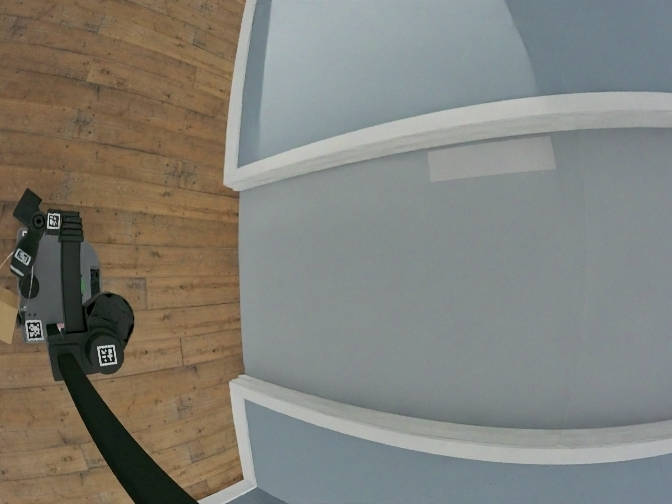

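>>> execute_actions(
  actions=[
    {"r1":{"joints":{"arm_m":0.204},"contact_limits":{"arm_m":15}},"r2":{"base":{"translate_m":-0.68}}},
  ],
  cameras=[],
)

>>> execute_actions(
  actions=[
    {"r2":{"joints":{"lift_m":0.32}}},
  ],
  cameras=[],
)

>>> execute_actions(
  actions=[
    {"r2":{"base":{"translate_m":-0.12},"joints":{"lift_m":0.4}}},
  ],
  cameras=["r2_nav_camera"],
)

Scene clock: 103.40 s.
r1.base_odometry: x=+1.860 y=+2.215 heading=-2.394 (m, m, rad; r1's odometry frame)
r1.turned_by_wheels: +0.000 (rad since the last result)
r1.turned_by_imu: -0.001 (rad since the last result)
r1.base_tilt: forward=-1.8 right=+1.0 (deg)
r1.lidar_m: 2.59 1.46 1.53 3.64 1.36 1.00 0.96 0.95 0.70 0.67 0.69 0.95
r1.head_depth_mm: 647 680 714 749 787 - - / 627 656 688 720 749 - 835 / 606 634 662 695 - 775 812 / 588 613 641 666 - 745 779 / 572 595 619 642 - 724 749 / 555 578 601 623 - - 721 / 540 561 581 607 632 662 693
r1.base_status: not commanded
r1.joint_positions: lift_m=+1.005 arm_m=+0.203 wrist_yaw_rad=+0.003 wrist_pitch_rad=-0.024 wrist_roll_rad=-0.018 gripper_m=+0.000 head_pan_rad=-1.893 head_tilt_rad=-0.211
r1.joint_status: all done
r1.motor_effort: left_wheel=-2(2) right_wheel=+2(3) lift_m=+49(49) arm_m=+5(6) wrist_yaw_rad=-3(2) wrist_pitch_rad=+6(6) wrist_roll_rad=+0(0) gripper_m=-2(2) head_pan_rad=-3(3) head_tilt_rad=+5(5) (%)
r1.contact_limits: arm_m 15 (drawing in: default 21, maximum 35; extending or still: default 28, maximum 46)
r1.hand_pose: x=-0.0208 y=-0.6041 z=+1.1132 quat_wxyz=(+0.714, +0.010, -0.700, -0.008) (m; r1's base frame)
r1.wrist_depth_mm: 203 204 206 207 208 210 212 / 209 210 211 212 214 216 217 / 215 215 217 220 220 222 224 / 220 222 221 187 224 228 229 / 226 228 227 187 231 234 235 / 233 234 234 - 238 241 242 / 239 241 243 246 247 246 250
r2.base_odometry: x=-0.398 y=-0.645 heading=+0.565 (m, m, rad; r2's odometry frame)
r2.turned_by_wheels: +0.000 (rad since the last result)
r2.turned_by_imu: +0.003 (rad since the last result)
r2.base_tilt: forward=-0.9 right=+2.8 (deg)
r2.lidar_m: 1.46 1.52 1.15 0.79 0.41 0.30 0.29 0.30 0.41 0.83 2.06 1.52
r2.head_depth_mm: - - - 305 352 414 505 / - - - 305 351 413 503 / - - - 304 350 413 502 / - - - 303 349 411 500 / - - - 303 348 410 498 / - - - 302 348 409 498 / - - - 302 347 409 496
r2.base_status: done
r2.joint_positions: lift_m=+0.290 arm_m=+0.003 wrist_yaw_rad=+2.649 wrist_pitch_rad=-0.345 wrist_roll_rad=+0.016 gripper_m=+0.036 head_pan_rad=-3.133 head_tilt_rad=-0.594
r2.joint_status: not commanded
r2.motor_effort: left_wheel=+2(7) right_wheel=-2(10) lift_m=+29(30) arm_m=-3(3) wrist_yaw_rad=+0(1) wrist_pitch_rad=+18(18) wrist_roll_rad=+0(1) gripper_m=-18(18) head_pan_rad=-3(2) head_tilt_rad=-2(2) (%)
r2.hand_pose: x=+0.0889 y=+0.0570 z=+0.3195 quat_wxyz=(+0.288, +0.710, -0.054, +0.640) (m; r2's base frame)
r2.wrist_depth_mm: 882 974 - - - - - / 923 - - - - - - / 872 - - - - - - / 786 908 899 916 970 970 996 / 658 689 671 176 727 731 741 / 566 579 127 130 133 594 594 / 490 477 127 129 133 495 502
pictures: none
No camera images: the call's "cameras" was empty. Leave "cameras" out to get every camera's image.

Scene clock: 104.47 s.
r1.base_odometry: x=+1.860 y=+2.215 heading=-2.394 (m, m, rad; r1's odometry frame)
r1.turned_by_wheels: +0.000 (rad since the last result)
r1.turned_by_imu: +0.000 (rad since the last result)
r1.base_tilt: forward=-1.8 right=+0.9 (deg)
r1.lidar_m: 2.59 1.46 1.53 3.65 1.37 1.00 0.96 0.95 0.70 0.67 0.70 0.96
r1.head_depth_mm: 648 679 713 752 789 - - / 628 655 687 720 748 - 839 / 608 635 664 696 - 774 809 / 589 616 641 666 - 745 778 / 570 595 621 642 - 722 747 / 556 577 601 623 - - 719 / 538 559 583 605 633 661 694
r1.base_status: not commanded
r1.joint_positions: lift_m=+1.005 arm_m=+0.203 wrist_yaw_rad=+0.003 wrist_pitch_rad=-0.024 wrist_roll_rad=-0.018 gripper_m=+0.000 head_pan_rad=-1.893 head_tilt_rad=-0.211
r1.joint_status: not commanded
r1.motor_effort: left_wheel=-2(2) right_wheel=+2(2) lift_m=+49(49) arm_m=+5(5) wrist_yaw_rad=-2(2) wrist_pitch_rad=+6(7) wrist_roll_rad=+0(0) gripper_m=-3(2) head_pan_rad=-4(4) head_tilt_rad=+4(4) (%)
r1.hand_pose: x=-0.0208 y=-0.6041 z=+1.1132 quat_wxyz=(+0.714, +0.010, -0.700, -0.008) (m; r1's base frame)
r1.wrist_depth_mm: 202 204 206 207 209 209 210 / 209 210 210 212 214 214 216 / 215 215 217 218 220 222 222 / 220 222 221 187 226 227 229 / 226 228 228 187 231 234 235 / 232 234 235 - 240 241 242 / 239 242 243 244 247 248 250
r2.base_odometry: x=-0.398 y=-0.645 heading=+0.565 (m, m, rad; r2's odometry frame)
r2.turned_by_wheels: +0.000 (rad since the last result)
r2.turned_by_imu: +0.000 (rad since the last result)
r2.base_tilt: forward=-0.8 right=+2.9 (deg)
r2.lidar_m: 1.46 1.52 1.15 0.79 0.41 0.30 0.29 0.30 0.41 0.83 2.06 1.51
r2.head_depth_mm: - - - 305 351 415 505 / - - - 305 351 414 504 / - - - 304 350 412 502 / - - - 304 349 411 498 / - - - 303 348 410 499 / - - - 302 348 409 498 / - - - 302 347 408 495
r2.base_status: not commanded
r2.joint_positions: lift_m=+0.320 arm_m=+0.003 wrist_yaw_rad=+2.649 wrist_pitch_rad=-0.345 wrist_roll_rad=+0.016 gripper_m=+0.036 head_pan_rad=-3.133 head_tilt_rad=-0.594
r2.joint_status: all done
r2.motor_effort: left_wheel=+1(1) right_wheel=-2(2) lift_m=+49(52) arm_m=-3(3) wrist_yaw_rad=+0(0) wrist_pitch_rad=+18(18) wrist_roll_rad=+0(0) gripper_m=-17(18) head_pan_rad=-3(3) head_tilt_rad=-2(3) (%)
r2.hand_pose: x=+0.0889 y=+0.0570 z=+0.3489 quat_wxyz=(+0.288, +0.710, -0.054, +0.640) (m; r2's base frame)
r2.wrist_depth_mm: 881 957 - - - - - / 923 - - - - - - / 908 - - - - - - / 778 970 982 997 - - - / 680 744 707 176 782 788 806 / 595 621 128 130 133 631 635 / 524 516 128 129 133 536 534
pictures: none
No camera images: the call's "cameras" was empty. Leave "cameras" out to get every camera's image.

Scene clock: 106.77 s.
r1.base_odometry: x=+1.860 y=+2.215 heading=-2.394 (m, m, rad; r1's odometry frame)
r1.turned_by_wheels: +0.000 (rad since the last result)
r1.turned_by_imu: -0.001 (rad since the last result)
r1.base_tilt: forward=-1.8 right=+1.0 (deg)
r1.lidar_m: 2.58 1.46 1.53 3.64 1.37 1.00 0.96 0.95 0.70 0.67 0.70 0.96
r1.head_depth_mm: 647 678 711 750 786 - - / 627 655 686 721 748 - 839 / 606 633 662 694 - 773 809 / 589 615 642 666 - 744 778 / 570 594 620 643 - 722 749 / 554 577 601 624 - - 720 / 540 560 583 607 633 662 695
r1.base_status: not commanded
r1.joint_positions: lift_m=+1.005 arm_m=+0.203 wrist_yaw_rad=+0.003 wrist_pitch_rad=-0.024 wrist_roll_rad=-0.018 gripper_m=+0.000 head_pan_rad=-1.893 head_tilt_rad=-0.211
r1.joint_status: not commanded
r1.motor_effort: left_wheel=-2(1) right_wheel=+3(2) lift_m=+49(49) arm_m=+4(5) wrist_yaw_rad=-2(3) wrist_pitch_rad=+7(6) wrist_roll_rad=+0(0) gripper_m=-3(2) head_pan_rad=-4(4) head_tilt_rad=+5(5) (%)
r1.hand_pose: x=-0.0208 y=-0.6041 z=+1.1132 quat_wxyz=(+0.714, +0.010, -0.700, -0.008) (m; r1's base frame)
r1.wrist_depth_mm: 205 205 206 207 208 210 212 / 208 209 211 212 215 216 216 / 214 215 216 217 220 221 224 / 220 221 222 187 224 227 229 / 226 227 226 189 231 234 235 / 231 233 234 - 238 241 242 / 240 240 245 245 247 247 251
r2.base_odometry: x=-0.499 y=-0.709 heading=+0.565 (m, m, rad; r2's odometry frame)
r2.turned_by_wheels: +0.000 (rad since the last result)
r2.turned_by_imu: +0.001 (rad since the last result)
r2.base_tilt: forward=-0.9 right=+2.9 (deg)
r2.lidar_m: 1.58 1.56 1.15 0.49 0.32 0.27 0.27 0.31 0.44 0.44 2.23 1.64
r2.head_depth_mm: - - - - 306 354 422 / - - - 288 316 366 439 / - - - 291 325 381 459 / - - - 296 336 395 480 / - - - 301 347 411 504 / - - 285 310 359 428 529 / - - 288 319 372 446 557
r2.base_status: done
r2.joint_positions: lift_m=+0.400 arm_m=+0.003 wrist_yaw_rad=+2.650 wrist_pitch_rad=-0.346 wrist_roll_rad=+0.016 gripper_m=+0.036 head_pan_rad=-3.133 head_tilt_rad=-0.595
r2.joint_status: all done
r2.motor_effort: left_wheel=-3(25) right_wheel=-3(28) lift_m=+49(48) arm_m=-3(3) wrist_yaw_rad=+0(0) wrist_pitch_rad=+18(18) wrist_roll_rad=+0(0) gripper_m=-18(18) head_pan_rad=-2(3) head_tilt_rad=-1(2) (%)
r2.hand_pose: x=+0.0888 y=+0.0570 z=+0.4288 quat_wxyz=(+0.288, +0.710, -0.054, +0.640) (m; r2's base frame)
r2.wrist_depth_mm: 577 962 - - - - - / 447 - - - - - - / 457 - - - - - - / 475 - - - - - - / 508 824 841 176 917 929 931 / 545 601 128 130 133 754 748 / - 605 128 130 133 622 632
pictures: r2_nav_camera (sideways: a quarter turn counterclockwise sets it upright)
camera_calibration (this result's frames):
r2_nav_camera: T_world_to_cam=[[-0.554781, 0.0116236, 0.831915, -1.03282], [-0.0302867, 0.998958, -0.0341548, 0.0926734], [-0.831445, -0.0441444, -0.553851, 0.677922], [0, 0, 0, 1]] pos_world=[-0.00652775, -0.0506453, 1.23785]
Images, in order (width x height): r2_nav_camera 672x504.

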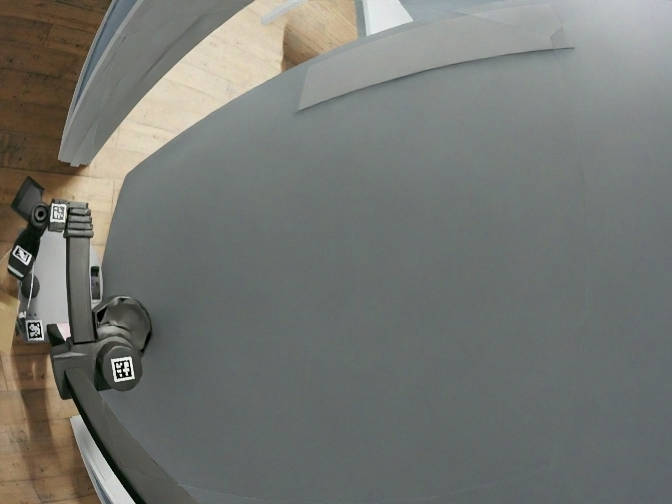

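>>> execute_actions(
  actions=[
    {"r2":{"base":{"translate_m":-0.6},"joints":{"wrist_yaw_rad":1.6,"head_pan_rad":-2.0}}},
  ],
  cameras=["r2_nav_camera"],
)

Scene clock: 113.83 s.
r1.base_odometry: x=+1.860 y=+2.215 heading=-2.394 (m, m, rad; r1's odometry frame)
r1.turned_by_wheels: +0.000 (rad since the last result)
r1.turned_by_imu: -0.002 (rad since the last result)
r1.base_tilt: forward=-1.8 right=+1.0 (deg)
r1.lidar_m: 2.59 1.46 1.54 3.65 1.37 1.00 0.96 0.95 0.70 0.67 0.70 0.95
r1.head_depth_mm: 648 679 710 747 788 - - / 626 657 687 722 747 - 839 / 607 633 662 695 - 772 812 / 589 615 638 666 - 745 778 / 571 594 620 643 - 722 746 / 555 577 601 624 - - 720 / 540 560 582 604 632 664 694
r1.base_status: not commanded
r1.joint_positions: lift_m=+1.005 arm_m=+0.203 wrist_yaw_rad=+0.003 wrist_pitch_rad=-0.024 wrist_roll_rad=-0.018 gripper_m=+0.000 head_pan_rad=-1.893 head_tilt_rad=-0.211
r1.joint_status: not commanded
r1.motor_effort: left_wheel=-2(2) right_wheel=+3(3) lift_m=+49(49) arm_m=+5(5) wrist_yaw_rad=-2(2) wrist_pitch_rad=+6(6) wrist_roll_rad=+0(0) gripper_m=-3(2) head_pan_rad=-3(4) head_tilt_rad=+4(4) (%)
r1.hand_pose: x=-0.0208 y=-0.6041 z=+1.1132 quat_wxyz=(+0.714, +0.010, -0.700, -0.008) (m; r1's base frame)
r1.wrist_depth_mm: 203 204 206 208 209 210 211 / 209 209 212 212 213 214 218 / 214 216 217 218 220 221 222 / 219 221 219 186 224 227 228 / 225 230 227 188 230 234 237 / 231 234 234 - 239 241 242 / 239 240 245 244 245 248 250
r2.base_odometry: x=-1.006 y=-1.030 heading=+0.565 (m, m, rad; r2's odometry frame)
r2.turned_by_wheels: +0.000 (rad since the last result)
r2.turned_by_imu: +0.003 (rad since the last result)
r2.base_tilt: forward=-0.8 right=+2.9 (deg)
r2.lidar_m: 2.18 0.69 0.30 0.23 0.22 0.24 0.34 1.29 1.00 1.48 0.58 0.60
r2.head_depth_mm: 2655 2671 1391 2287 1722 1477 1260 / 3037 3125 1319 2287 1707 1478 1257 / 3507 3606 1297 2198 1748 1483 1266 / 3528 3792 1292 1249 1503 1477 1247 / 3411 3700 1370 2295 1781 1471 1261 / 3216 3552 2807 2179 1797 1478 1252 / 3128 3384 3128 2266 1788 1471 1250
r2.base_status: done
r2.joint_positions: lift_m=+0.400 arm_m=+0.003 wrist_yaw_rad=+1.602 wrist_pitch_rad=-0.346 wrist_roll_rad=+0.016 gripper_m=+0.036 head_pan_rad=-2.007 head_tilt_rad=-0.595
r2.joint_status: all done
r2.motor_effort: left_wheel=-1(16) right_wheel=-2(13) lift_m=+49(49) arm_m=-3(3) wrist_yaw_rad=-2(6) wrist_pitch_rad=+18(18) wrist_roll_rad=+0(0) gripper_m=-17(17) head_pan_rad=+4(39) head_tilt_rad=-1(1) (%)
r2.hand_pose: x=+0.2114 y=-0.1411 z=+0.4288 quat_wxyz=(+0.569, +0.588, -0.402, +0.411) (m; r2's base frame)
r2.wrist_depth_mm: - - - - - - 355 / - - - - - - 341 / - - - - - - 352 / - - - - - - 349 / 869 884 860 176 925 527 372 / 720 745 127 130 133 484 404 / 603 594 128 130 132 476 456
pictures: r2_nav_camera (sideways: a quarter turn counterclockwise sets it upright)
camera_calibration (this result's frames):
r2_nav_camera: T_world_to_cam=[[-0.249038, -0.49588, 0.831916, -1.03469], [-0.914921, 0.402186, -0.0341548, 0.0980697], [-0.317648, -0.769643, -0.55385, 0.674787], [0, 0, 0, 1]] pos_world=[0.0463949, -0.0331773, 1.23785]
Images, in order (width x height): r2_nav_camera 672x504.

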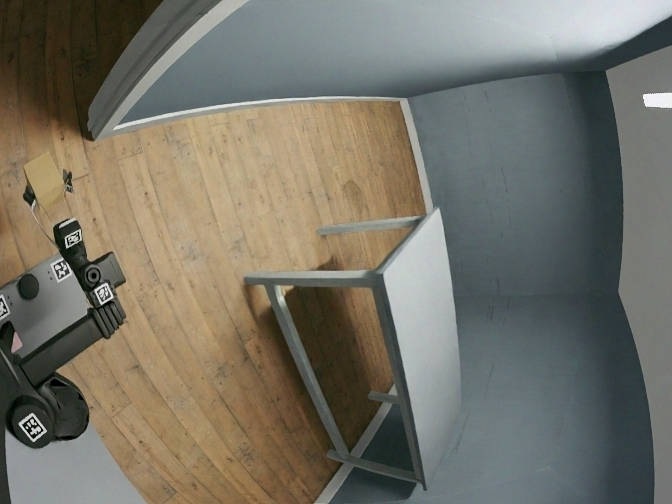

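>>> execute_actions(
  actions=[
    {"r1":{"joints":{"arm_m":0.05}},"r2":{"base":{"rotate_rad":0.35},"joints":{"wrist_yaw_rad":0,"lift_m":0.5}}},
  ],
  cameras=[],
)

>>> execute_actions(
  actions=[
    {"r2":{"base":{"translate_m":-0.8},"joints":{"wrist_yaw_rad":-0.3,"wrist_pitch_rad":0,"lift_m":0.78,"head_pan_rad":-1.57}}},
  ],
  cameras=[],
)

>>> execute_actions(
  actions=[
    {"r2":{"base":{"rotate_rad":-0.35},"joints":{"wrist_yaw_rad":0,"arm_m":0.42}}},
  ],
  cameras=["r2_head_camera","r2_wrist_camera"],
)

Scene clock: 116.43 s.
r1.base_odometry: x=+1.860 y=+2.215 heading=-2.394 (m, m, rad; r1's odometry frame)
r1.turned_by_wheels: +0.000 (rad since the last result)
r1.turned_by_imu: -0.001 (rad since the last result)
r1.base_tilt: forward=-1.8 right=+1.0 (deg)
r1.lidar_m: 2.59 1.46 1.54 3.64 1.36 0.99 0.96 0.95 0.70 0.67 0.70 0.95
r1.head_depth_mm: 648 679 712 748 784 - - / 628 654 685 723 749 - - / 607 635 664 694 721 - - / 589 611 640 670 690 - - / 571 595 619 647 674 - - / 555 575 600 619 606 - - / 539 559 582 602 624 657 694
r1.base_status: not commanded
r1.joint_positions: lift_m=+1.005 arm_m=+0.050 wrist_yaw_rad=+0.002 wrist_pitch_rad=-0.024 wrist_roll_rad=-0.018 gripper_m=+0.000 head_pan_rad=-1.893 head_tilt_rad=-0.211
r1.joint_status: all done
r1.motor_effort: left_wheel=-3(3) right_wheel=+2(1) lift_m=+49(49) arm_m=-3(5) wrist_yaw_rad=-2(2) wrist_pitch_rad=+6(6) wrist_roll_rad=+0(0) gripper_m=-3(2) head_pan_rad=-4(4) head_tilt_rad=+5(5) (%)
r1.hand_pose: x=-0.0209 y=-0.4508 z=+1.1132 quat_wxyz=(+0.714, +0.010, -0.700, -0.008) (m; r1's base frame)
r1.wrist_depth_mm: 349 344 353 354 355 358 356 / 357 355 358 358 362 364 369 / 365 366 365 371 376 373 377 / 367 373 376 336 381 387 390 / 382 382 389 349 389 396 397 / 392 399 395 - 403 407 413 / 406 406 417 413 419 418 425
r2.base_odometry: x=-1.006 y=-1.030 heading=+0.915 (m, m, rad; r2's odometry frame)
r2.turned_by_wheels: +0.350 (rad since the last result)
r2.turned_by_imu: +0.353 (rad since the last result)
r2.base_tilt: forward=-0.8 right=+3.0 (deg)
r2.lidar_m: 1.91 0.33 0.21 0.19 0.19 0.24 1.59 1.00 1.01 0.68 0.57 2.18
r2.head_depth_mm: 3262 3629 1315 1139 1812 1455 1256 / 3258 3563 1411 2317 1697 1447 1262 / 3220 3533 3012 2222 1805 1492 1258 / 3223 3513 3169 2323 1794 1480 1259 / 3215 3563 3159 2282 1794 1479 1250 / 3077 3372 2990 2303 1792 1476 1257 / 2027 1930 1872 1797 1644 1435 1251
r2.base_status: done
r2.joint_positions: lift_m=+0.500 arm_m=+0.003 wrist_yaw_rad=+0.002 wrist_pitch_rad=-0.345 wrist_roll_rad=+0.016 gripper_m=+0.036 head_pan_rad=-2.007 head_tilt_rad=-0.595
r2.joint_status: all done
r2.motor_effort: left_wheel=-2(8) right_wheel=+1(6) lift_m=+49(50) arm_m=-3(3) wrist_yaw_rad=-3(6) wrist_pitch_rad=+18(18) wrist_roll_rad=+0(0) gripper_m=-18(17) head_pan_rad=+3(4) head_tilt_rad=-3(1) (%)
r2.hand_pose: x=-0.0211 y=-0.3812 z=+0.5289 quat_wxyz=(+0.691, +0.121, -0.702, -0.122) (m; r2's base frame)
r2.wrist_depth_mm: 277 365 516 867 - - - / 293 379 537 942 - - - / 311 386 560 - - - - / 339 397 602 - - - - / 386 399 512 175 - - - / 778 411 128 130 133 901 898 / 698 473 127 130 133 741 754
pictures: none
No camera images: the call's "cameras" was empty. Leave "cameras" out to get every camera's image.

Scene clock: 125.73 s.
r1.base_odometry: x=+1.860 y=+2.215 heading=-2.394 (m, m, rad; r1's odometry frame)
r1.turned_by_wheels: +0.000 (rad since the last result)
r1.turned_by_imu: -0.002 (rad since the last result)
r1.base_tilt: forward=-1.8 right=+1.0 (deg)
r1.lidar_m: 2.59 1.46 1.54 3.64 1.36 1.00 0.96 0.95 0.70 0.67 0.69 0.95
r1.head_depth_mm: 648 678 711 749 784 - - / 627 656 687 720 746 - - / 607 634 662 695 720 - - / 589 612 640 670 690 - - / 571 594 620 647 673 - - / 556 577 600 619 607 - - / 539 560 583 603 626 658 694
r1.base_status: not commanded
r1.joint_positions: lift_m=+1.005 arm_m=+0.050 wrist_yaw_rad=+0.002 wrist_pitch_rad=-0.024 wrist_roll_rad=-0.018 gripper_m=+0.000 head_pan_rad=-1.893 head_tilt_rad=-0.211
r1.joint_status: not commanded
r1.motor_effort: left_wheel=-2(2) right_wheel=+2(2) lift_m=+49(49) arm_m=-3(3) wrist_yaw_rad=-2(2) wrist_pitch_rad=+6(6) wrist_roll_rad=+0(0) gripper_m=-2(4) head_pan_rad=-4(4) head_tilt_rad=+4(5) (%)
r1.hand_pose: x=-0.0209 y=-0.4508 z=+1.1132 quat_wxyz=(+0.714, +0.010, -0.700, -0.008) (m; r1's base frame)
r1.wrist_depth_mm: 341 346 347 351 354 355 356 / 354 353 360 358 362 361 370 / 362 365 370 368 374 377 376 / 374 375 381 339 382 386 388 / 384 388 390 349 395 397 398 / 392 391 395 - 401 411 416 / 403 405 414 413 413 420 424
r2.base_odometry: x=-1.494 y=-1.664 heading=+0.915 (m, m, rad; r2's odometry frame)
r2.turned_by_wheels: +0.000 (rad since the last result)
r2.turned_by_imu: +0.004 (rad since the last result)
r2.base_tilt: forward=-0.7 right=+2.9 (deg)
r2.lidar_m: 1.15 1.40 1.40 1.41 1.50 1.37 1.09 0.70 0.64 0.64 1.26 1.14
r2.head_depth_mm: 2828 3073 1307 944 789 1488 1292 / 2905 3186 1301 944 761 504 1210 / 2959 3316 1294 940 765 506 - / 2998 3330 3180 940 1648 1482 1229 / 2420 2627 2779 974 952 1181 1234 / 1993 2132 2294 2234 1784 1470 1253 / 1689 1795 1889 2034 1784 1470 1245
r2.base_status: done
r2.joint_positions: lift_m=+0.780 arm_m=+0.003 wrist_yaw_rad=-0.300 wrist_pitch_rad=-0.052 wrist_roll_rad=+0.016 gripper_m=+0.036 head_pan_rad=-1.576 head_tilt_rad=-0.597
r2.joint_status: wrist_pitch_rad off_target (ended at -0.052, target +0.000); the others done
r2.motor_effort: left_wheel=-3(12) right_wheel=+2(9) lift_m=+49(73) arm_m=-2(3) wrist_yaw_rad=+0(10) wrist_pitch_rad=+20(22) wrist_roll_rad=+0(1) gripper_m=-18(18) head_pan_rad=+4(29) head_tilt_rad=-1(1) (%)
r2.hand_pose: x=-0.0967 y=-0.3914 z=+0.8811 quat_wxyz=(+0.691, -0.088, -0.707, -0.123) (m; r2's base frame)
r2.wrist_depth_mm: - - - - - - - / - - - - - - - / - - - - - - - / - - 946 957 - - - / - 510 517 181 551 556 566 / - 405 128 130 133 404 386 / - 482 127 130 132 - -
pictures: none
No camera images: the call's "cameras" was empty. Leave "cameras" out to get every camera's image.

Scene clock: 130.00 s.
r1.base_odometry: x=+1.860 y=+2.215 heading=-2.394 (m, m, rad; r1's odometry frame)
r1.turned_by_wheels: +0.000 (rad since the last result)
r1.turned_by_imu: -0.001 (rad since the last result)
r1.base_tilt: forward=-1.8 right=+1.0 (deg)
r1.lidar_m: 2.60 1.46 1.54 3.64 1.37 1.00 0.96 0.95 0.70 0.67 0.70 0.96
r1.head_depth_mm: 647 680 712 750 783 - - / 627 656 688 719 746 - - / 607 635 663 694 719 - - / 588 613 640 670 692 - - / 572 595 620 649 673 - - / 556 577 601 618 606 - - / 539 560 582 603 625 656 693
r1.base_status: not commanded
r1.joint_positions: lift_m=+1.005 arm_m=+0.050 wrist_yaw_rad=+0.002 wrist_pitch_rad=-0.024 wrist_roll_rad=-0.018 gripper_m=+0.000 head_pan_rad=-1.893 head_tilt_rad=-0.211
r1.joint_status: not commanded
r1.motor_effort: left_wheel=-1(1) right_wheel=+2(2) lift_m=+49(49) arm_m=-3(3) wrist_yaw_rad=-2(3) wrist_pitch_rad=+6(6) wrist_roll_rad=+0(0) gripper_m=-2(3) head_pan_rad=-4(4) head_tilt_rad=+4(4) (%)
r1.hand_pose: x=-0.0209 y=-0.4508 z=+1.1132 quat_wxyz=(+0.714, +0.010, -0.700, -0.008) (m; r1's base frame)
r1.wrist_depth_mm: 343 346 350 350 354 356 355 / 352 355 356 357 363 363 368 / 363 365 368 369 370 375 377 / 374 373 377 339 382 384 389 / 381 382 385 345 390 398 401 / 392 400 396 - 404 407 409 / 404 410 414 414 421 419 425
r2.base_odometry: x=-1.494 y=-1.664 heading=+0.565 (m, m, rad; r2's odometry frame)
r2.turned_by_wheels: -0.350 (rad since the last result)
r2.turned_by_imu: -0.352 (rad since the last result)
r2.base_tilt: forward=-0.9 right=+2.8 (deg)
r2.lidar_m: 1.14 1.20 1.45 1.40 1.45 1.41 1.37 0.89 0.66 0.64 0.66 1.18
r2.head_depth_mm: 2940 3259 1309 947 841 1545 - / 2926 3278 1295 979 - 1444 1200 / 2927 3206 1304 - 837 1484 1201 / 2914 3207 1322 - 834 1470 1201 / 2932 3214 1287 932 832 1471 1170 / 2879 3212 1287 931 824 1476 1173 / 2950 3200 2966 927 826 1093 1195
r2.base_status: done
r2.joint_positions: lift_m=+0.780 arm_m=+0.420 wrist_yaw_rad=-0.001 wrist_pitch_rad=-0.052 wrist_roll_rad=+0.016 gripper_m=+0.036 head_pan_rad=-1.576 head_tilt_rad=-0.597
r2.joint_status: all done
r2.motor_effort: left_wheel=+1(7) right_wheel=-2(9) lift_m=+49(49) arm_m=+3(5) wrist_yaw_rad=+0(6) wrist_pitch_rad=+20(20) wrist_roll_rad=+0(0) gripper_m=-18(19) head_pan_rad=+4(4) head_tilt_rad=-2(2) (%)
r2.hand_pose: x=-0.0217 y=-0.8193 z=+0.8811 quat_wxyz=(+0.701, +0.018, -0.712, -0.019) (m; r2's base frame)
r2.wrist_depth_mm: - - - - - - - / - - - - - - - / - - - - - - - / - - - - - - - / - 503 511 181 545 546 557 / 343 372 128 130 133 377 379 / 268 269 127 129 133 284 287
pictures: r2_head_camera (sideways: a quarter turn clockwise sets it upright), r2_wrist_camera
camera_calibration (this result's frames):
r2_head_camera: T_world_to_cam=[[0.000989812, 0.555967, -0.831204, 1.1016], [0.999911, -0.0116374, -0.00659317, 0.00651529], [-0.0133386, -0.831123, -0.555929, 0.684431], [0, 0, 0, 1]] pos_world=[0.00152428, -0.0435292, 1.29619]
r2_wrist_camera: T_world_to_cam=[[-0.999817, -0.00311254, 0.0188798, -0.0426847], [-0.0191275, 0.189525, -0.98169, 1.0567], [-0.000522641, -0.981871, -0.189549, -0.471231], [0, 0, 0, 1]] pos_world=[-0.0227111, -0.663091, 0.948836]
Images, in order (width x height): r2_head_camera 896x504, r2_wrist_camera 644x364.

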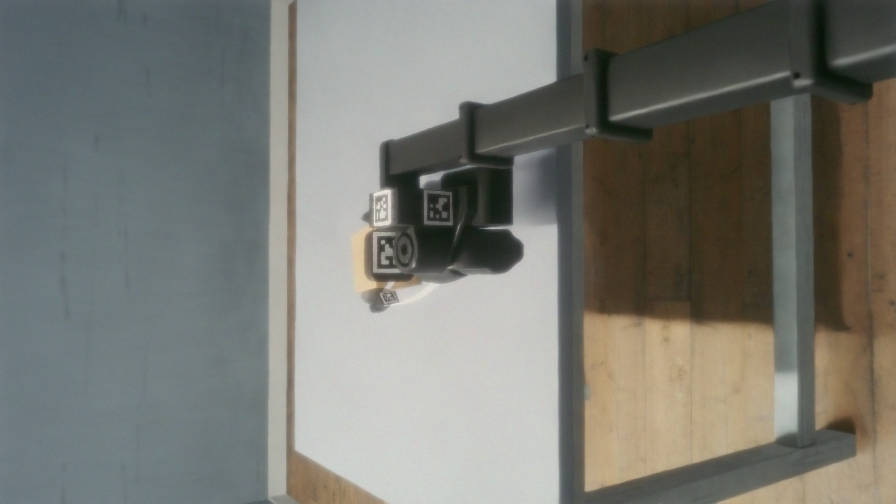

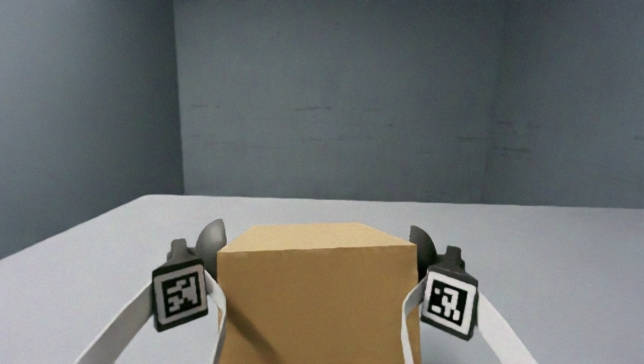

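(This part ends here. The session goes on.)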